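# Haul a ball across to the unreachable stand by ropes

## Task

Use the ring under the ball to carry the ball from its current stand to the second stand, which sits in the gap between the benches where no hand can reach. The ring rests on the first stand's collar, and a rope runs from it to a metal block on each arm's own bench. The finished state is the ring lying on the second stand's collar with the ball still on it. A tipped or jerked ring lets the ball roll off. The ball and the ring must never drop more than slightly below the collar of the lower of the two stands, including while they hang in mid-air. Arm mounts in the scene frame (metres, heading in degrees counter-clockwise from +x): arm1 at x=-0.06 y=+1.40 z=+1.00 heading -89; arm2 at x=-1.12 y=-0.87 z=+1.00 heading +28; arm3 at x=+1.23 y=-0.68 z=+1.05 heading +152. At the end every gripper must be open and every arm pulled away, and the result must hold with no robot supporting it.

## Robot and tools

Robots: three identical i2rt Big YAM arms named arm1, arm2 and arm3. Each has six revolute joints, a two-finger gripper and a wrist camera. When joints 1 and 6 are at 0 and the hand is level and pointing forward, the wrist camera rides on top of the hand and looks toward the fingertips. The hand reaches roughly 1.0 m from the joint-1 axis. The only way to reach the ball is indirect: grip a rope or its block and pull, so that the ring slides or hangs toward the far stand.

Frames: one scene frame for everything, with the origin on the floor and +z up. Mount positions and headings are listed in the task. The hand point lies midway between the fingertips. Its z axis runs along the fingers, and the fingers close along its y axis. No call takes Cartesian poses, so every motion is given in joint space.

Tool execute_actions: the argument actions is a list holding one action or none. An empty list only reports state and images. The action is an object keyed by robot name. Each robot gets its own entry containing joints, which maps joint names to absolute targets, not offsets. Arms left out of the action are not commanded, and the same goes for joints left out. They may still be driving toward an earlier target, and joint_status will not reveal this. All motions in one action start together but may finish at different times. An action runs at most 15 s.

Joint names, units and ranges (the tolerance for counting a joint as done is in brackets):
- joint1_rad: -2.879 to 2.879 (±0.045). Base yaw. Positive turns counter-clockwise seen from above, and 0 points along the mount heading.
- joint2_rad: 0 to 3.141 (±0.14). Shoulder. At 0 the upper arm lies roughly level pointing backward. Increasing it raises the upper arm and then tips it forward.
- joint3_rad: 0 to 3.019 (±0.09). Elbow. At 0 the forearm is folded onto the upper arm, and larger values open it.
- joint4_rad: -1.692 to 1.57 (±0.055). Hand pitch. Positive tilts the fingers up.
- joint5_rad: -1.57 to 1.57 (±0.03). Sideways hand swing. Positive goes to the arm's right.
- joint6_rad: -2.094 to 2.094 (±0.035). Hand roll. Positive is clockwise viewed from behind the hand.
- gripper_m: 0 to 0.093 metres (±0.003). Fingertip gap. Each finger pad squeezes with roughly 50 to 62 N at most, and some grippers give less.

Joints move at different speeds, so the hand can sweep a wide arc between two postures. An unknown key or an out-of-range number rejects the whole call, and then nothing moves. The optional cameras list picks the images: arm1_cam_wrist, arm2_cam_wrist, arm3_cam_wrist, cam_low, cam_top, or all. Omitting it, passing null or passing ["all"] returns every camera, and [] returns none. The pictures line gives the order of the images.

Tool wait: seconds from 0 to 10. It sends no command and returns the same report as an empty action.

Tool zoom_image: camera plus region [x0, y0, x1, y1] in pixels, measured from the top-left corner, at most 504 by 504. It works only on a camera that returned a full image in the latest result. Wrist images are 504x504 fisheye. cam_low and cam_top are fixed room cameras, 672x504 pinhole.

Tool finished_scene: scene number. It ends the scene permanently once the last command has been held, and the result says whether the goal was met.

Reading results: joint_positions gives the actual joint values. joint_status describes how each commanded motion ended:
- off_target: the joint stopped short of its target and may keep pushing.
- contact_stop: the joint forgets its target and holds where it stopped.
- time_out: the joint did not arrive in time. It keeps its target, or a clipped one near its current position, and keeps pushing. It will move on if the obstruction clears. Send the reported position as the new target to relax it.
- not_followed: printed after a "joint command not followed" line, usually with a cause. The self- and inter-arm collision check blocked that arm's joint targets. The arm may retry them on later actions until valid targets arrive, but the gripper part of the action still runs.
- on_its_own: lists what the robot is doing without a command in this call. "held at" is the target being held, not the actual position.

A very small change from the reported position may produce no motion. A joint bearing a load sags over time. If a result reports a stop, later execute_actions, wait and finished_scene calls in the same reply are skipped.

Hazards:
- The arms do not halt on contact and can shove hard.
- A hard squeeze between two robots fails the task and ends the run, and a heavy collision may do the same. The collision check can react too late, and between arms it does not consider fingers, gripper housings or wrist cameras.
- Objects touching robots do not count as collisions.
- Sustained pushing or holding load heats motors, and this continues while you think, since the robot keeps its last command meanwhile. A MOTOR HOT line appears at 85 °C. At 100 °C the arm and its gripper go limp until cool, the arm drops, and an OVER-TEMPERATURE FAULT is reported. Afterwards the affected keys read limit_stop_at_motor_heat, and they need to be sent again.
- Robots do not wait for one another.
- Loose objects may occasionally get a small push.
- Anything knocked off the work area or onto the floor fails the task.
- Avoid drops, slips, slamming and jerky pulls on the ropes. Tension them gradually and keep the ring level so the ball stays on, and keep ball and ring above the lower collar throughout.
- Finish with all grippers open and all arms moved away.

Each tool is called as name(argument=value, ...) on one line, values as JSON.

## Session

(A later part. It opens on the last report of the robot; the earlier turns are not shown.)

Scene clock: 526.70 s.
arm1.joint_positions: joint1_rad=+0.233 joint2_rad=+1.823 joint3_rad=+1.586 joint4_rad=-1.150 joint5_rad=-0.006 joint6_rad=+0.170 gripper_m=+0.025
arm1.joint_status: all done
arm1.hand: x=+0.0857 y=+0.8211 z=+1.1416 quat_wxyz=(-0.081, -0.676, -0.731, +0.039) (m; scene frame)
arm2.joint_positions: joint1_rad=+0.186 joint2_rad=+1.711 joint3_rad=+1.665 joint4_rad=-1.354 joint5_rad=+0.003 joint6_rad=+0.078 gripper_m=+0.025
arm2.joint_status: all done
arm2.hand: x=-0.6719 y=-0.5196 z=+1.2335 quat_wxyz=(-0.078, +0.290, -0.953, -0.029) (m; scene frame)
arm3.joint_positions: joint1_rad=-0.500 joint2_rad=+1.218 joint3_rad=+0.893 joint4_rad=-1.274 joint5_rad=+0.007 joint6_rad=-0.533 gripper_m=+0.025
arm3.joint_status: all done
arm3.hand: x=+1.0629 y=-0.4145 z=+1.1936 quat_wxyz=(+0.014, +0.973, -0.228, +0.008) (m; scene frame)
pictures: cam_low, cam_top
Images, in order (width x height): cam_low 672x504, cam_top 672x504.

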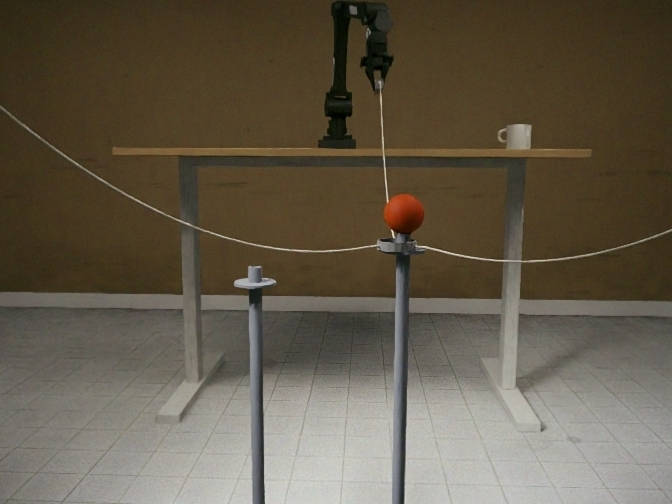

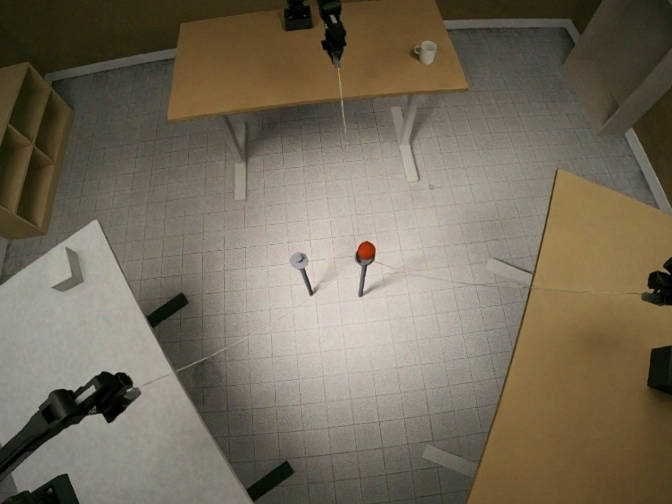

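execute_actions(actions=[{"arm1":{"joints":{"joint4_rad":-1.232}},"arm2":{"joints":{"joint4_rad":-1.457}},"arm3":{"joints":{"joint1_rad":-0.572,"joint2_rad":1.017,"joint4_rad":-1.228,"joint6_rad":-0.632}}}], cameras=["cam_low", "cam_top"])

Scene clock: 647.67 s.
arm1.joint_positions: joint1_rad=+0.233 joint2_rad=+1.823 joint3_rad=+1.586 joint4_rad=-1.219 joint5_rad=-0.006 joint6_rad=+0.170 gripper_m=+0.025
arm1.joint_status: all done
arm1.hand: x=+0.0816 y=+0.8374 z=+1.1392 quat_wxyz=(-0.052, -0.678, -0.733, +0.020) (m; scene frame)
arm2.joint_positions: joint1_rad=+0.186 joint2_rad=+1.711 joint3_rad=+1.665 joint4_rad=-1.449 joint5_rad=+0.003 joint6_rad=+0.078 gripper_m=+0.025
arm2.joint_status: all done
arm2.hand: x=-0.6900 y=-0.5338 z=+1.2308 quat_wxyz=(-0.034, +0.291, -0.956, -0.011) (m; scene frame)
arm3.joint_positions: joint1_rad=-0.566 joint2_rad=+1.011 joint3_rad=+0.888 joint4_rad=-1.240 joint5_rad=+0.006 joint6_rad=-0.623 gripper_m=+0.025
arm3.joint_status: all done
arm3.hand: x=+1.0817 y=-0.4050 z=+1.2514 quat_wxyz=(-0.073, +0.971, -0.217, -0.072) (m; scene frame)
pictures: cam_low, cam_top
Images, in order (width x height): cam_low 672x504, cam_top 672x504.

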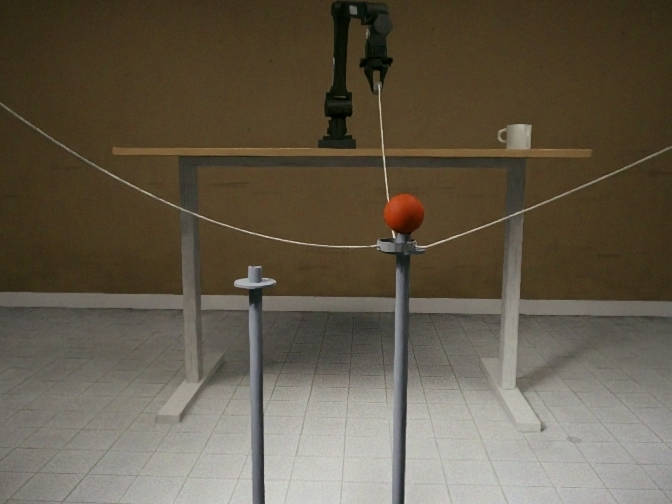

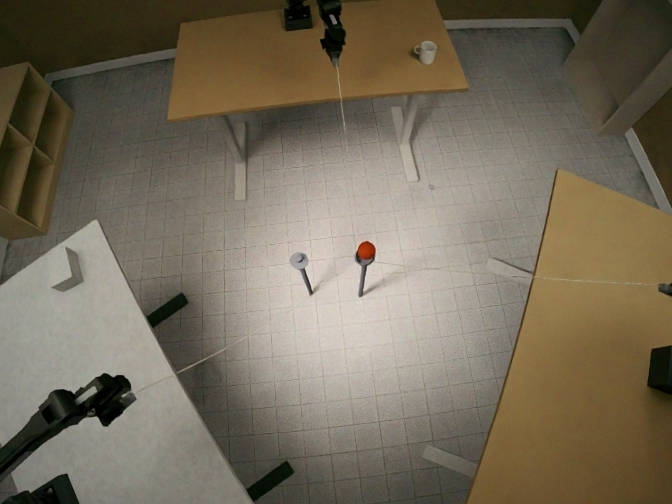

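execute_actions(actions=[], cameras=["cam_low", "cam_top"])

zoom_image(camera="cam_low", region=[340, 180, 470, 280])

Scene clock: 652.90 s.
arm1.joint_positions: joint1_rad=+0.233 joint2_rad=+1.823 joint3_rad=+1.586 joint4_rad=-1.219 joint5_rad=-0.006 joint6_rad=+0.170 gripper_m=+0.025
arm1.joint_status: all done
arm1.hand: x=+0.0816 y=+0.8374 z=+1.1392 quat_wxyz=(-0.052, -0.678, -0.733, +0.020) (m; scene frame)
arm2.joint_positions: joint1_rad=+0.186 joint2_rad=+1.711 joint3_rad=+1.665 joint4_rad=-1.449 joint5_rad=+0.003 joint6_rad=+0.078 gripper_m=+0.025
arm2.joint_status: all done
arm2.hand: x=-0.6900 y=-0.5338 z=+1.2308 quat_wxyz=(-0.034, +0.291, -0.956, -0.011) (m; scene frame)
arm3.joint_positions: joint1_rad=-0.566 joint2_rad=+1.011 joint3_rad=+0.888 joint4_rad=-1.240 joint5_rad=+0.006 joint6_rad=-0.624 gripper_m=+0.025
arm3.joint_status: all done
arm3.hand: x=+1.0817 y=-0.4050 z=+1.2514 quat_wxyz=(-0.073, +0.971, -0.216, -0.072) (m; scene frame)
pictures: cam_low, cam_top
Images, in order (width x height): cam_low 672x504, cam_top 672x504.

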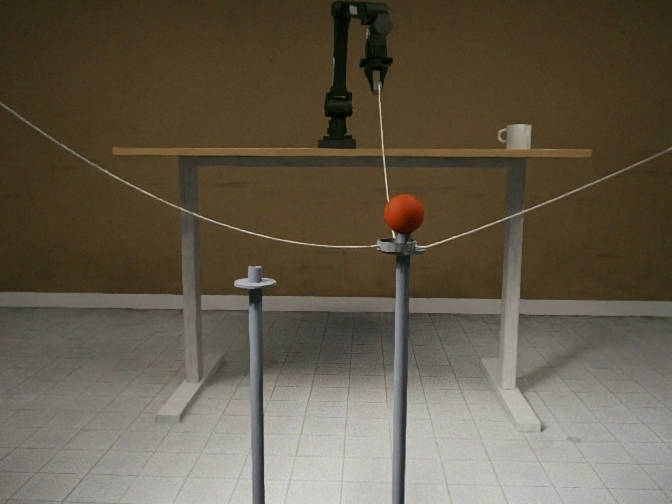

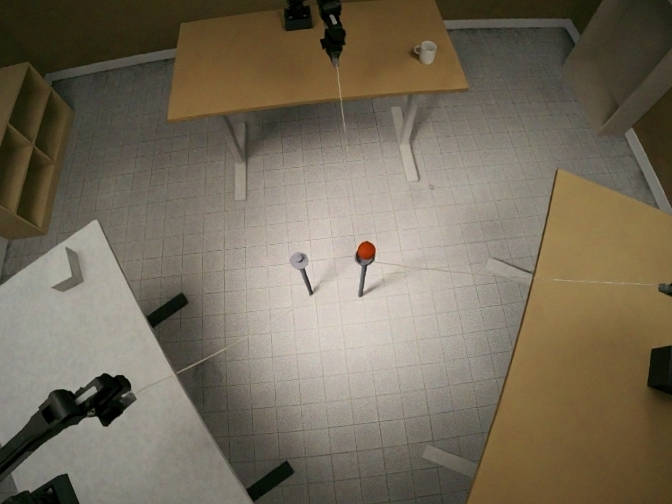

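Region (340, 180, 470, 280) of cam_low's 672x504 image, scaled by 3.877, with more detail than that image has; it fills the top 388 rows of this view, and the rest is white.

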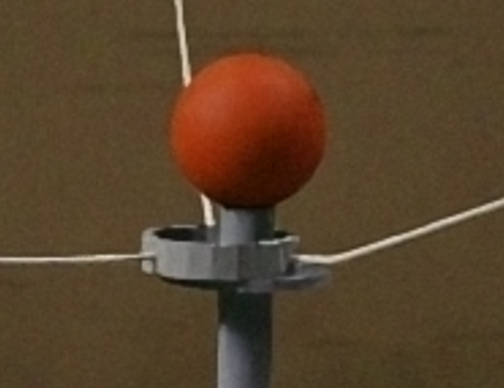

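zoom_image(camera="cam_low", region=[0, 60, 400, 300])

zoom_image(camera="cam_low", region=[400, 120, 672, 280])

zoom_image(camera="cam_low", region=[360, 70, 410, 210])

Region (0, 60, 400, 300) of cam_low's 672x504 image, scaled by 1.260, with more detail than that image has; it fills the top 302 rows of this view, and the rest is white.

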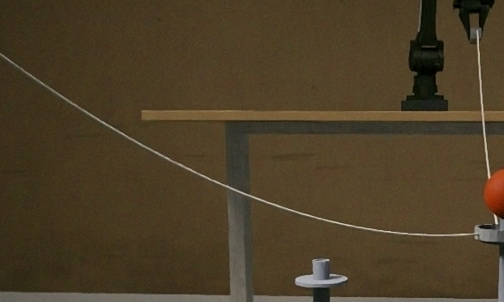

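Region (400, 120, 672, 280) of cam_low's 672x504 image, scaled by 1.853, with more detail than that image has; it fills the top 296 rows of this view, and the rest is white.

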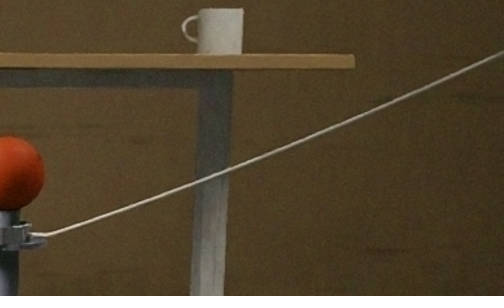

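Region (360, 70, 410, 210) of cam_low's 672x504 image, scaled by 3.600, with more detail than that image has; it fills the left 180 columns of this view, and the rest is white.

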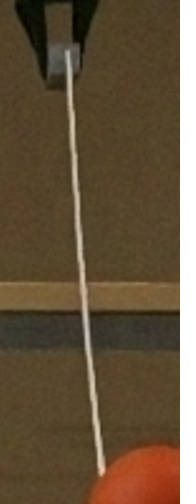

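execute_actions(actions=[{"arm1":{"joints":{"joint4_rad":-1.327}},"arm2":{"joints":{"joint4_rad":-1.550}},"arm3":{"joints":{"joint4_rad":-1.379}}}], cameras=["cam_low"])

zoom_image(camera="cam_low", region=[340, 180, 470, 280])

Scene clock: 716.40 s.
arm1.joint_positions: joint1_rad=+0.233 joint2_rad=+1.823 joint3_rad=+1.586 joint4_rad=-1.309 joint5_rad=-0.006 joint6_rad=+0.171 gripper_m=+0.025
arm1.joint_status: all done
arm1.hand: x=+0.0762 y=+0.8589 z=+1.1378 quat_wxyz=(-0.014, -0.679, -0.734, -0.004) (m; scene frame)
arm2.joint_positions: joint1_rad=+0.186 joint2_rad=+1.711 joint3_rad=+1.665 joint4_rad=-1.540 joint5_rad=+0.003 joint6_rad=+0.078 gripper_m=+0.025
arm2.joint_status: all done
arm2.hand: x=-0.7076 y=-0.5478 z=+1.2302 quat_wxyz=(+0.008, +0.291, -0.957, +0.005) (m; scene frame)
arm3.joint_positions: joint1_rad=-0.566 joint2_rad=+1.019 joint3_rad=+0.888 joint4_rad=-1.357 joint5_rad=-0.002 joint6_rad=-0.625 gripper_m=+0.025
arm3.joint_status: all done
arm3.hand: x=+1.0943 y=-0.4301 z=+1.2454 quat_wxyz=(-0.024, +0.975, -0.216, -0.033) (m; scene frame)
pictures: cam_low
Images, in order (width x height): cam_low 672x504.

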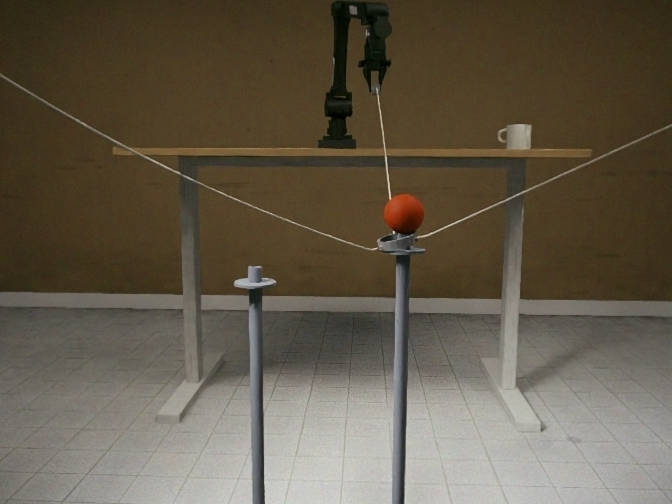

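Region (340, 180, 470, 280) of cam_low's 672x504 image, scaled by 3.877, with more detail than that image has; it fills the top 388 rows of this view, and the rest is white.

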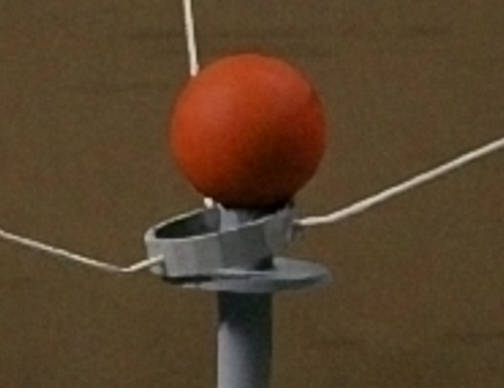

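execute_actions(actions=[], cameras=["cam_low", "cam_top"])

zoom_image(camera="cam_low", region=[360, 200, 440, 270])

zoom_image(camera="cam_top", region=[335, 225, 395, 285])

Scene clock: 722.87 s.
arm1.joint_positions: joint1_rad=+0.233 joint2_rad=+1.823 joint3_rad=+1.586 joint4_rad=-1.309 joint5_rad=-0.006 joint6_rad=+0.171 gripper_m=+0.025
arm1.joint_status: all done
arm1.hand: x=+0.0762 y=+0.8589 z=+1.1378 quat_wxyz=(-0.014, -0.679, -0.734, -0.004) (m; scene frame)
arm2.joint_positions: joint1_rad=+0.186 joint2_rad=+1.711 joint3_rad=+1.665 joint4_rad=-1.540 joint5_rad=+0.003 joint6_rad=+0.078 gripper_m=+0.025
arm2.joint_status: all done
arm2.hand: x=-0.7076 y=-0.5478 z=+1.2302 quat_wxyz=(+0.008, +0.291, -0.957, +0.005) (m; scene frame)
arm3.joint_positions: joint1_rad=-0.566 joint2_rad=+1.019 joint3_rad=+0.888 joint4_rad=-1.357 joint5_rad=-0.002 joint6_rad=-0.625 gripper_m=+0.025
arm3.joint_status: all done
arm3.hand: x=+1.0943 y=-0.4301 z=+1.2454 quat_wxyz=(-0.024, +0.975, -0.216, -0.033) (m; scene frame)
pictures: cam_low, cam_top
Images, in order (width x height): cam_low 672x504, cam_top 672x504.

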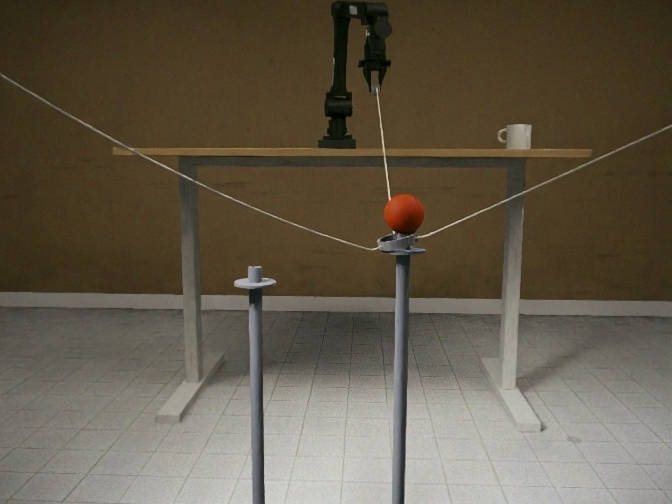

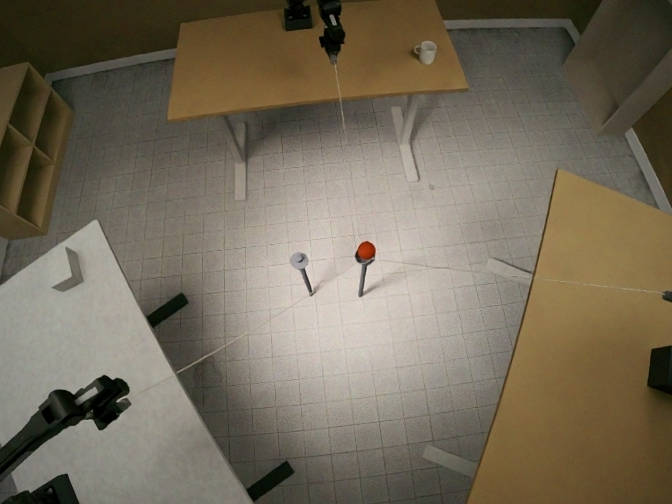

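Region (360, 200, 440, 270) of cam_low's 672x504 image, scaled by 6.300, with more detail than that image has; it fills the top 441 rows of this view, and the rest is white.

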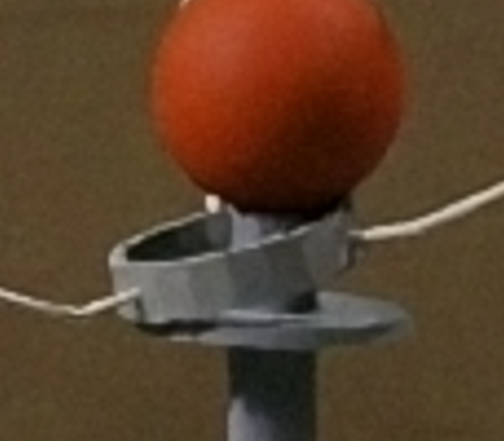

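Region (335, 225, 395, 285) of cam_top's 672x504 image, scaled by 8.400, with more detail than that image has.

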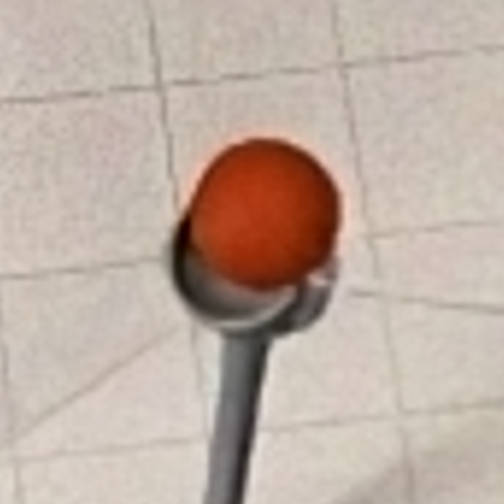

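execute_actions(actions=[{"arm2":{"joints":{"joint4_rad":-1.598}}}], cameras=["cam_low"])

zoom_image(camera="cam_low", region=[340, 180, 470, 280])

Scene clock: 759.10 s.
arm1.joint_positions: joint1_rad=+0.233 joint2_rad=+1.823 joint3_rad=+1.586 joint4_rad=-1.309 joint5_rad=-0.006 joint6_rad=+0.171 gripper_m=+0.025
arm1.joint_status: not commanded
arm1.hand: x=+0.0762 y=+0.8589 z=+1.1378 quat_wxyz=(-0.014, -0.679, -0.734, -0.004) (m; scene frame)
arm2.joint_positions: joint1_rad=+0.186 joint2_rad=+1.711 joint3_rad=+1.665 joint4_rad=-1.583 joint5_rad=+0.003 joint6_rad=+0.078 gripper_m=+0.025
arm2.joint_status: all done
arm2.hand: x=-0.7159 y=-0.5543 z=+1.2307 quat_wxyz=(+0.028, +0.291, -0.956, +0.013) (m; scene frame)
arm3.joint_positions: joint1_rad=-0.566 joint2_rad=+1.019 joint3_rad=+0.888 joint4_rad=-1.367 joint5_rad=+0.001 joint6_rad=-0.625 gripper_m=+0.025
arm3.joint_status: not commanded
arm3.hand: x=+1.0958 y=-0.4320 z=+1.2452 quat_wxyz=(-0.021, +0.976, -0.216, -0.029) (m; scene frame)
pictures: cam_low
Images, in order (width x height): cam_low 672x504.

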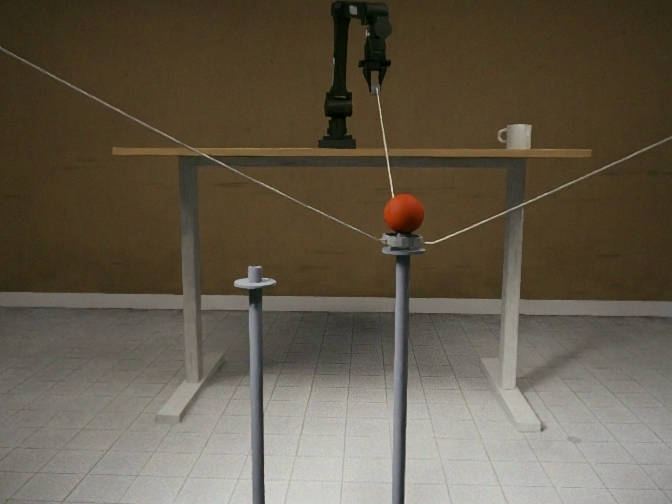

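Region (340, 180, 470, 280) of cam_low's 672x504 image, scaled by 3.877, with more detail than that image has; it fills the top 388 rows of this view, and the rest is white.

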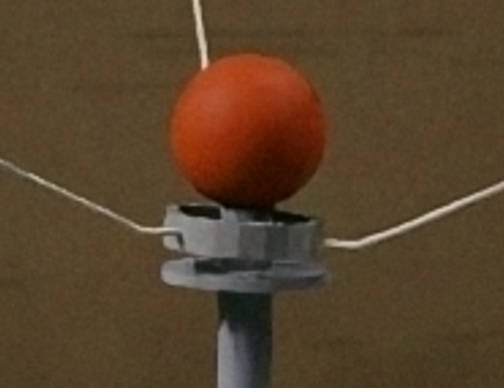

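execute_actions(actions=[], cameras=["cam_low", "cam_top"])

zoom_image(camera="cam_low", region=[360, 200, 440, 270])

zoom_image(camera="cam_top", region=[335, 225, 395, 285])

Scene clock: 764.83 s.
arm1.joint_positions: joint1_rad=+0.233 joint2_rad=+1.823 joint3_rad=+1.586 joint4_rad=-1.309 joint5_rad=-0.006 joint6_rad=+0.171 gripper_m=+0.025
arm1.joint_status: not commanded
arm1.hand: x=+0.0762 y=+0.8589 z=+1.1378 quat_wxyz=(-0.014, -0.679, -0.734, -0.004) (m; scene frame)
arm2.joint_positions: joint1_rad=+0.186 joint2_rad=+1.711 joint3_rad=+1.665 joint4_rad=-1.583 joint5_rad=+0.003 joint6_rad=+0.078 gripper_m=+0.025
arm2.joint_status: all done
arm2.hand: x=-0.7159 y=-0.5543 z=+1.2307 quat_wxyz=(+0.028, +0.291, -0.956, +0.013) (m; scene frame)
arm3.joint_positions: joint1_rad=-0.566 joint2_rad=+1.019 joint3_rad=+0.888 joint4_rad=-1.367 joint5_rad=+0.001 joint6_rad=-0.625 gripper_m=+0.025
arm3.joint_status: not commanded
arm3.hand: x=+1.0958 y=-0.4320 z=+1.2452 quat_wxyz=(-0.021, +0.976, -0.216, -0.029) (m; scene frame)
pictures: cam_low, cam_top
Images, in order (width x height): cam_low 672x504, cam_top 672x504.

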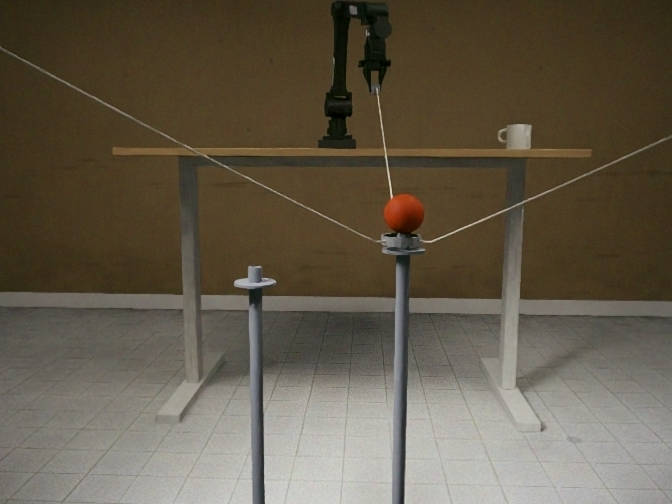

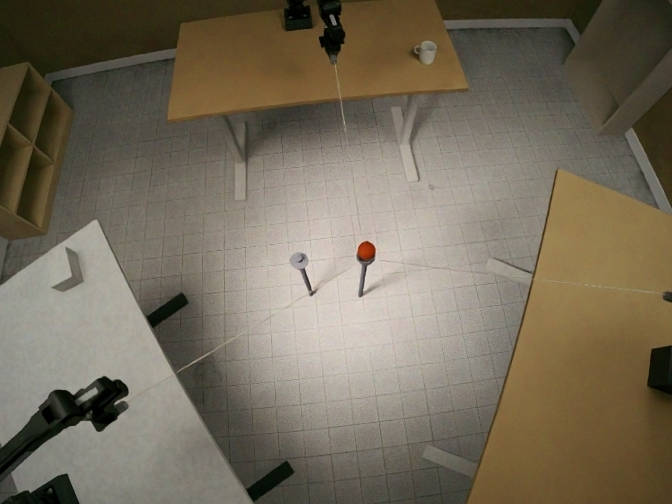

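Region (360, 200, 440, 270) of cam_low's 672x504 image, scaled by 6.300, with more detail than that image has; it fills the top 441 rows of this view, and the rest is white.

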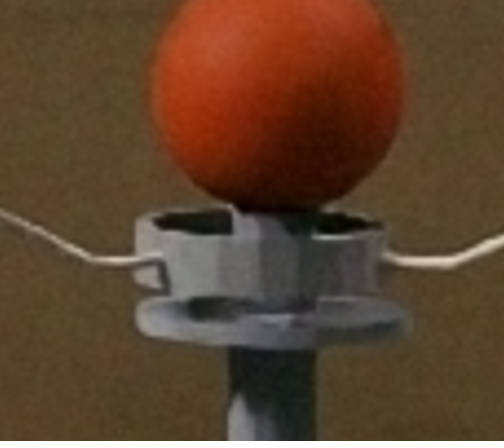

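Region (335, 225, 395, 285) of cam_top's 672x504 image, scaled by 8.400, with more detail than that image has.

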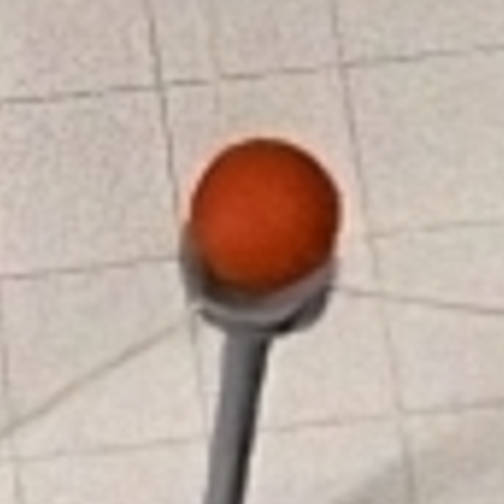

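execute_actions(actions=[{"arm1":{"joints":{"joint4_rad":-1.365}},"arm2":{"joints":{"joint4_rad":-1.619}},"arm3":{"joints":{"joint4_rad":-1.454}}}], cameras=["cam_low", "cam_top"])

zoom_image(camera="cam_low", region=[360, 190, 450, 270])

zoom_image(camera="cam_top", region=[335, 225, 395, 285])

Scene clock: 792.27 s.
arm1.joint_positions: joint1_rad=+0.233 joint2_rad=+1.823 joint3_rad=+1.586 joint4_rad=-1.346 joint5_rad=-0.006 joint6_rad=+0.171 gripper_m=+0.025
arm1.joint_status: all done
arm1.hand: x=+0.0740 y=+0.8675 z=+1.1378 quat_wxyz=(+0.001, -0.679, -0.734, -0.014) (m; scene frame)
arm2.joint_positions: joint1_rad=+0.186 joint2_rad=+1.711 joint3_rad=+1.665 joint4_rad=-1.603 joint5_rad=+0.003 joint6_rad=+0.078 gripper_m=+0.025
arm2.joint_status: all done
arm2.hand: x=-0.7197 y=-0.5573 z=+1.2310 quat_wxyz=(+0.038, +0.291, -0.956, +0.017) (m; scene frame)
arm3.joint_positions: joint1_rad=-0.566 joint2_rad=+1.019 joint3_rad=+0.888 joint4_rad=-1.440 joint5_rad=+0.001 joint6_rad=-0.625 gripper_m=+0.025
arm3.joint_status: all done
arm3.hand: x=+1.1045 y=-0.4476 z=+1.2446 quat_wxyz=(+0.006, +0.976, -0.216, -0.005) (m; scene frame)
pictures: cam_low, cam_top
Images, in order (width x height): cam_low 672x504, cam_top 672x504.

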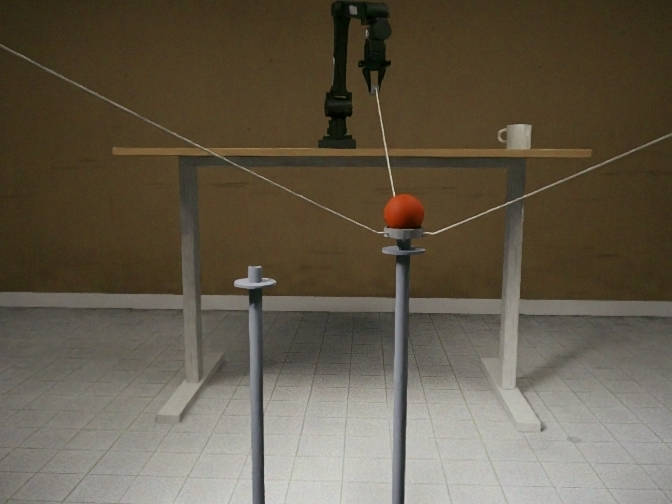

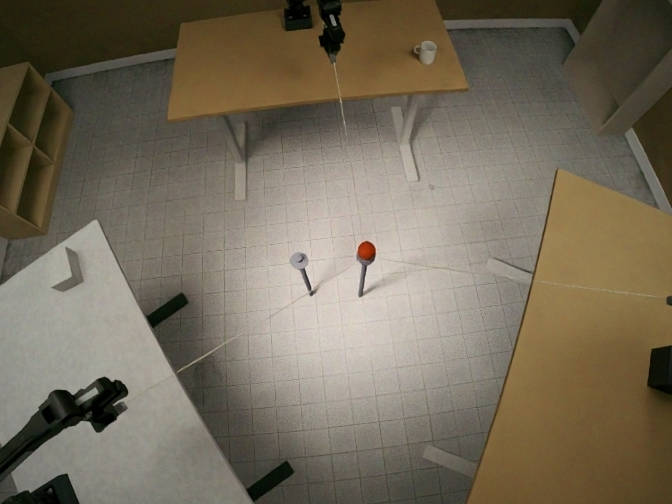

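Region (360, 190, 450, 270) of cam_low's 672x504 image, scaled by 5.600, with more detail than that image has.

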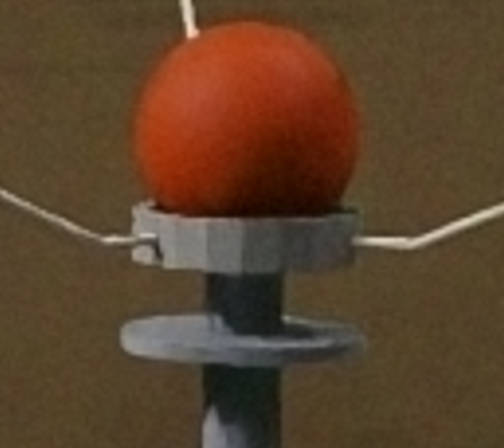

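Region (335, 225, 395, 285) of cam_top's 672x504 image, scaled by 8.400, with more detail than that image has.

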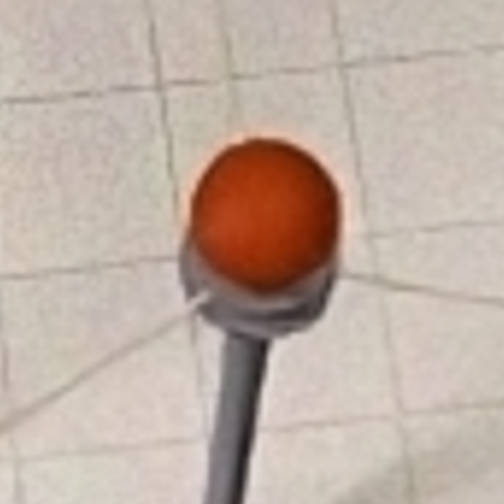

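execute_actions(actions=[{"arm1":{"joints":{"joint4_rad":-1.440}},"arm2":{"joints":{"joint4_rad":-1.691}},"arm3":{"joints":{"joint4_rad":-1.553}}}], cameras=["cam_low", "cam_top"])

zoom_image(camera="cam_low", region=[350, 160, 460, 270])

Scene clock: 814.43 s.
arm1.joint_positions: joint1_rad=+0.233 joint2_rad=+1.823 joint3_rad=+1.586 joint4_rad=-1.410 joint5_rad=-0.005 joint6_rad=+0.171 gripper_m=+0.025
arm1.joint_status: all done
arm1.hand: x=+0.0698 y=+0.8827 z=+1.1386 quat_wxyz=(+0.028, -0.678, -0.734, -0.031) (m; scene frame)
arm2.joint_positions: joint1_rad=+0.186 joint2_rad=+1.711 joint3_rad=+1.665 joint4_rad=-1.657 joint5_rad=+0.003 joint6_rad=+0.078 gripper_m=+0.025
arm2.joint_status: all done
joint sent to its limit — the command would take arm2.joint4_rad past its lower limit, so that joint was sent only as far as its limit.
arm2.hand: x=-0.7302 y=-0.5656 z=+1.2325 quat_wxyz=(+0.063, +0.290, -0.955, +0.027) (m; scene frame)
arm3.joint_positions: joint1_rad=-0.566 joint2_rad=+1.019 joint3_rad=+0.888 joint4_rad=-1.530 joint5_rad=+0.000 joint6_rad=-0.625 gripper_m=+0.025
arm3.joint_status: all done
arm3.hand: x=+1.1153 y=-0.4670 z=+1.2457 quat_wxyz=(+0.040, +0.975, -0.216, +0.025) (m; scene frame)
pictures: cam_low, cam_top
Images, in order (width x height): cam_low 672x504, cam_top 672x504.

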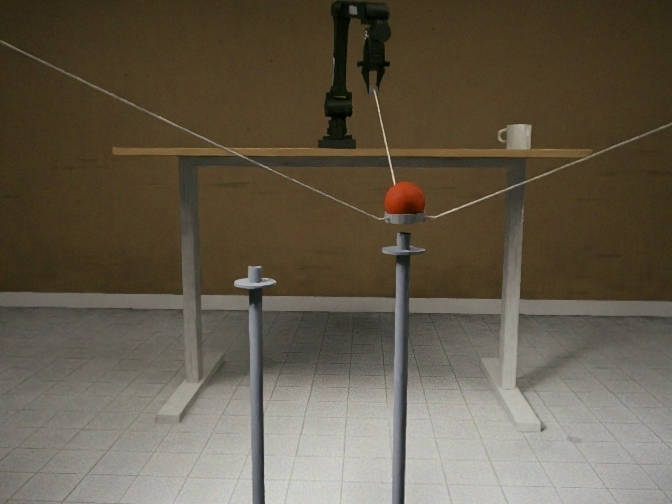

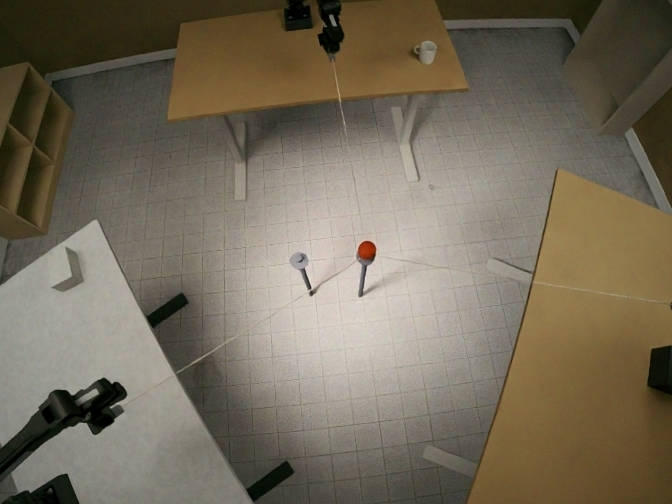

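Region (350, 160, 460, 270) of cam_low's 672x504 image, scaled by 4.582, with more detail than that image has.

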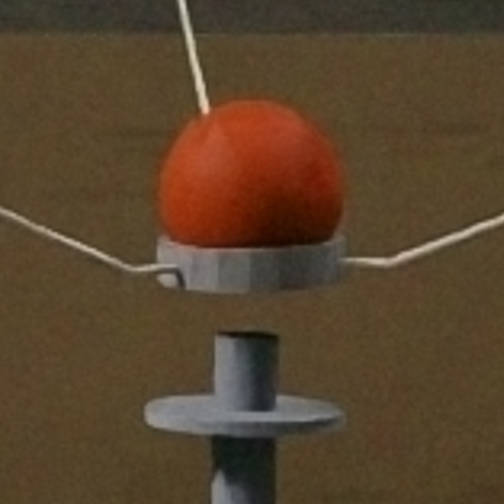

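execute_actions(actions=[{"arm1":{"joints":{"joint1_rad":0.150,"joint4_rad":-1.510,"joint6_rad":0.072}},"arm2":{"joints":{"joint1_rad":0.266,"joint2_rad":1.615,"joint3_rad":1.570,"joint6_rad":0.164}},"arm3":{"joints":{"joint1_rad":-0.424,"joint2_rad":1.106,"joint3_rad":0.992,"joint4_rad":-1.503,"joint6_rad":-0.468}}}], cameras=["cam_low", "cam_top"])

zoom_image(camera="cam_low", region=[310, 150, 450, 270])

Scene clock: 931.73 s.
arm1.joint_positions: joint1_rad=+0.142 joint2_rad=+1.823 joint3_rad=+1.586 joint4_rad=-1.478 joint5_rad=-0.005 joint6_rad=+0.081 gripper_m=+0.025
arm1.joint_status: all done
arm1.hand: x=+0.0195 y=+0.8894 z=+1.1397 quat_wxyz=(+0.053, -0.677, -0.732, -0.055) (m; scene frame)
arm2.joint_positions: joint1_rad=+0.269 joint2_rad=+1.624 joint3_rad=+1.584 joint4_rad=-1.662 joint5_rad=+0.004 joint6_rad=+0.157 gripper_m=+0.025
arm2.joint_status: all done
arm2.hand: x=-0.7794 y=-0.5565 z=+1.2439 quat_wxyz=(+0.060, +0.292, -0.954, +0.032) (m; scene frame)
arm3.joint_positions: joint1_rad=-0.424 joint2_rad=+1.117 joint3_rad=+0.946 joint4_rad=-1.494 joint5_rad=-0.001 joint6_rad=-0.477 gripper_m=+0.025
arm3.joint_status: all done
arm3.hand: x=+1.0671 y=-0.4597 z=+1.2434 quat_wxyz=(+0.037, +0.975, -0.218, +0.030) (m; scene frame)
pictures: cam_low, cam_top
Images, in order (width x height): cam_low 672x504, cam_top 672x504.

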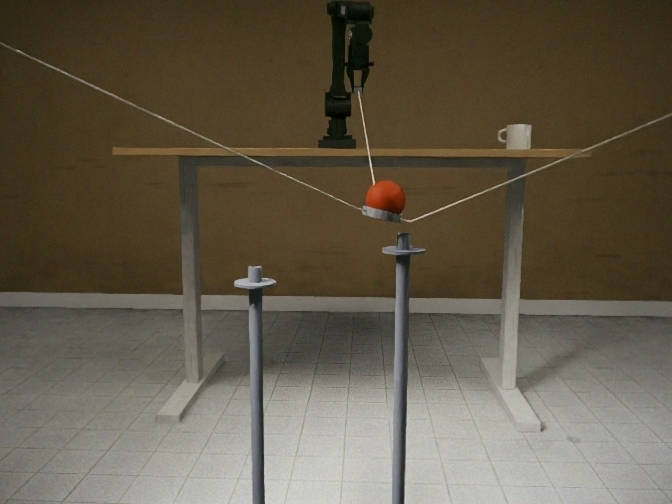

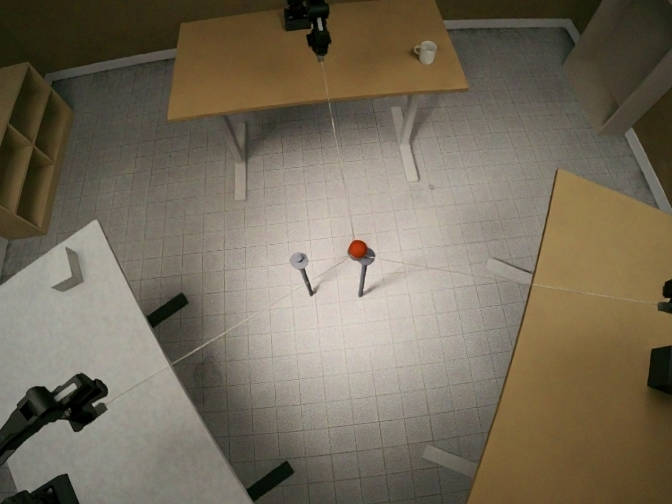

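Region (310, 150, 450, 270) of cam_low's 672x504 image, scaled by 3.600, with more detail than that image has; it fills the top 432 rows of this view, and the rest is white.

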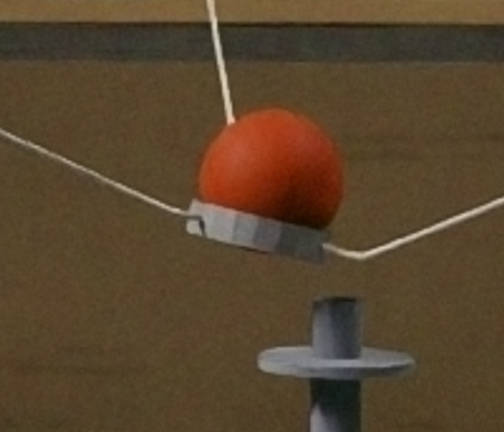

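execute_actions(actions=[], cameras=["cam_low"])

zoom_image(camera="cam_low", region=[310, 150, 450, 270])

Scene clock: 964.23 s.
arm1.joint_positions: joint1_rad=+0.142 joint2_rad=+1.823 joint3_rad=+1.586 joint4_rad=-1.478 joint5_rad=-0.005 joint6_rad=+0.080 gripper_m=+0.025
arm1.joint_status: all done
arm1.hand: x=+0.0195 y=+0.8894 z=+1.1397 quat_wxyz=(+0.053, -0.677, -0.732, -0.055) (m; scene frame)
arm2.joint_positions: joint1_rad=+0.269 joint2_rad=+1.624 joint3_rad=+1.584 joint4_rad=-1.662 joint5_rad=+0.004 joint6_rad=+0.157 gripper_m=+0.025
arm2.joint_status: all done
arm2.hand: x=-0.7794 y=-0.5565 z=+1.2439 quat_wxyz=(+0.060, +0.292, -0.954, +0.032) (m; scene frame)
arm3.joint_positions: joint1_rad=-0.424 joint2_rad=+1.117 joint3_rad=+0.946 joint4_rad=-1.494 joint5_rad=-0.001 joint6_rad=-0.477 gripper_m=+0.025
arm3.joint_status: all done
arm3.hand: x=+1.0671 y=-0.4597 z=+1.2434 quat_wxyz=(+0.037, +0.975, -0.218, +0.030) (m; scene frame)
pictures: cam_low
Images, in order (width x height): cam_low 672x504.

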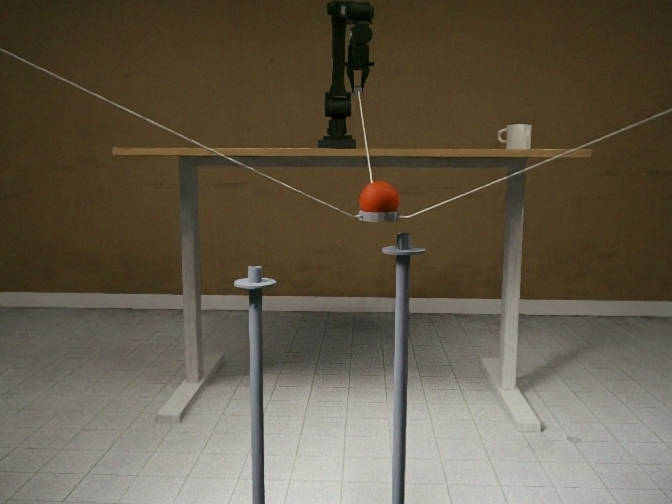

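Region (310, 150, 450, 270) of cam_low's 672x504 image, scaled by 3.600, with more detail than that image has; it fills the top 432 rows of this view, and the rest is white.

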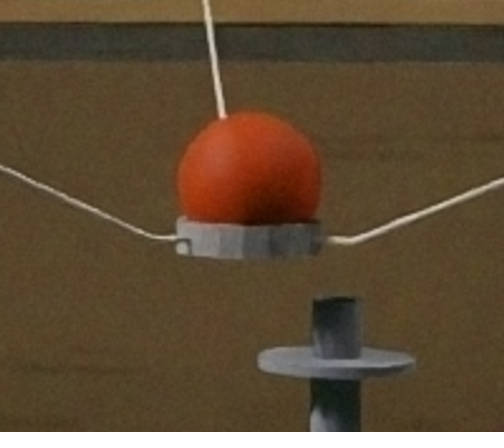

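execute_actions(actions=[{"arm1":{"joints":{"joint1_rad":0.0555,"joint4_rad":-1.557,"joint6_rad":-0.0235}},"arm2":{"joints":{"joint1_rad":0.350,"joint2_rad":1.559,"joint3_rad":1.470,"joint6_rad":0.252}},"arm3":{"joints":{"joint1_rad":-0.303,"joint2_rad":1.209,"joint3_rad":1.070,"joint4_rad":-1.474,"joint6_rad":-0.354}}}], cameras=["cam_low"])

Scene clock: 979.17 s.
arm1.joint_positions: joint1_rad=+0.048 joint2_rad=+1.823 joint3_rad=+1.586 joint4_rad=-1.523 joint5_rad=-0.005 joint6_rad=-0.015 gripper_m=+0.025
arm1.joint_status: all done
arm1.hand: x=-0.0297 y=+0.8946 z=+1.1409 quat_wxyz=(+0.065, -0.675, -0.731, -0.075) (m; scene frame)
arm2.joint_positions: joint1_rad=+0.352 joint2_rad=+1.578 joint3_rad=+1.483 joint4_rad=-1.662 joint5_rad=+0.005 joint6_rad=+0.245 gripper_m=+0.025
arm2.joint_status: all done
arm2.hand: x=-0.8282 y=-0.5534 z=+1.2288 quat_wxyz=(+0.080, +0.289, -0.953, +0.051) (m; scene frame)
arm3.joint_positions: joint1_rad=-0.302 joint2_rad=+1.220 joint3_rad=+1.031 joint4_rad=-1.465 joint5_rad=+0.001 joint6_rad=-0.363 gripper_m=+0.025
arm3.joint_status: all done
arm3.hand: x=+1.0144 y=-0.4525 z=+1.2457 quat_wxyz=(+0.029, +0.976, -0.214, +0.030) (m; scene frame)
pictures: cam_low
Images, in order (width x height): cam_low 672x504.

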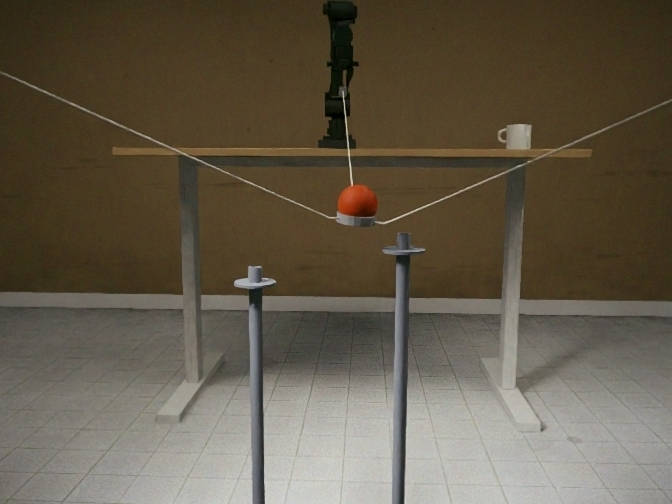

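execute_actions(actions=[{"arm1":{"joints":{"joint1_rad":-0.044,"joint2_rad":1.855,"joint4_rad":-1.592,"joint6_rad":-0.1225}},"arm2":{"joints":{"joint1_rad":0.4535,"joint2_rad":1.520,"joint3_rad":1.391,"joint6_rad":0.354}},"arm3":{"joints":{"joint1_rad":-0.215,"joint2_rad":1.328,"joint3_rad":1.129,"joint4_rad":-1.418,"joint6_rad":-0.265}}}], cameras=["cam_low"])

Scene clock: 1046.50 s.
arm1.joint_positions: joint1_rad=-0.051 joint2_rad=+1.869 joint3_rad=+1.586 joint4_rad=-1.556 joint5_rad=-0.005 joint6_rad=-0.113 gripper_m=+0.025
arm1.joint_status: all done
arm1.hand: x=-0.0794 y=+0.9016 z=+1.1200 quat_wxyz=(+0.083, -0.672, -0.727, -0.111) (m; scene frame)
arm2.joint_positions: joint1_rad=+0.454 joint2_rad=+1.536 joint3_rad=+1.404 joint4_rad=-1.662 joint5_rad=+0.006 joint6_rad=+0.346 gripper_m=+0.025
arm2.joint_status: all done
arm2.hand: x=-0.8771 y=-0.5472 z=+1.2199 quat_wxyz=(+0.089, +0.289, -0.951, +0.070) (m; scene frame)
arm3.joint_positions: joint1_rad=-0.215 joint2_rad=+1.345 joint3_rad=+1.093 joint4_rad=-1.410 joint5_rad=+0.002 joint6_rad=-0.274 gripper_m=+0.025
arm3.joint_status: all done
arm3.hand: x=+0.9650 y=-0.4457 z=+1.2282 quat_wxyz=(+0.027, +0.976, -0.215, +0.036) (m; scene frame)
pictures: cam_low
Images, in order (width x height): cam_low 672x504.

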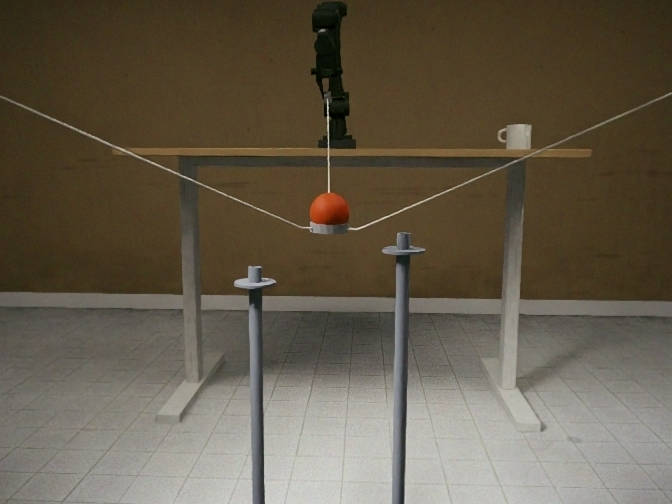

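execute_actions(actions=[{"arm1":{"joints":{"joint1_rad":-0.145,"joint6_rad":-0.223}},"arm2":{"joints":{"joint1_rad":0.575,"joint2_rad":1.503,"joint3_rad":1.323,"joint6_rad":0.470}},"arm3":{"joints":{"joint1_rad":-0.142,"joint2_rad":1.445,"joint3_rad":1.204,"joint4_rad":-1.375,"joint6_rad":-0.194}}}], cameras=["cam_low"])

Scene clock: 1088.13 s.
arm1.joint_positions: joint1_rad=-0.151 joint2_rad=+1.869 joint3_rad=+1.586 joint4_rad=-1.557 joint5_rad=-0.005 joint6_rad=-0.213 gripper_m=+0.025
arm1.joint_status: all done
arm1.hand: x=-0.1287 y=+0.9061 z=+1.1194 quat_wxyz=(+0.073, -0.672, -0.727, -0.120) (m; scene frame)
arm2.joint_positions: joint1_rad=+0.574 joint2_rad=+1.518 joint3_rad=+1.333 joint4_rad=-1.662 joint5_rad=+0.008 joint6_rad=+0.463 gripper_m=+0.025
arm2.joint_status: all done
arm2.hand: x=-0.9284 y=-0.5407 z=+1.2041 quat_wxyz=(+0.099, +0.290, -0.947, +0.098) (m; scene frame)
arm3.joint_positions: joint1_rad=-0.143 joint2_rad=+1.459 joint3_rad=+1.169 joint4_rad=-1.366 joint5_rad=+0.002 joint6_rad=-0.203 gripper_m=+0.025
arm3.joint_status: all done
arm3.hand: x=+0.9157 y=-0.4409 z=+1.2144 quat_wxyz=(+0.022, +0.976, -0.215, +0.034) (m; scene frame)
pictures: cam_low
Images, in order (width x height): cam_low 672x504.

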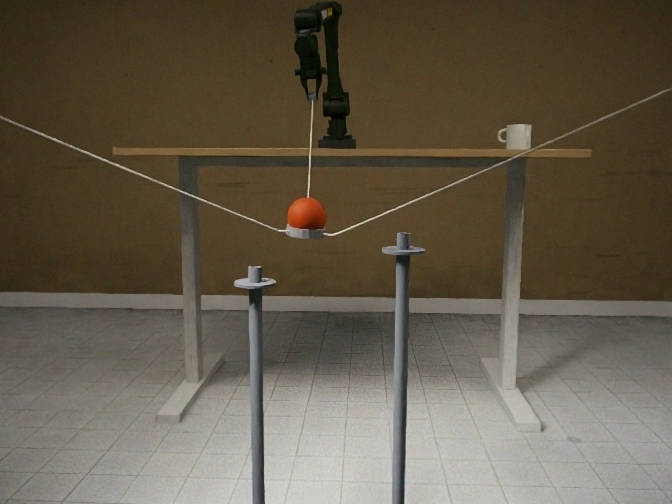

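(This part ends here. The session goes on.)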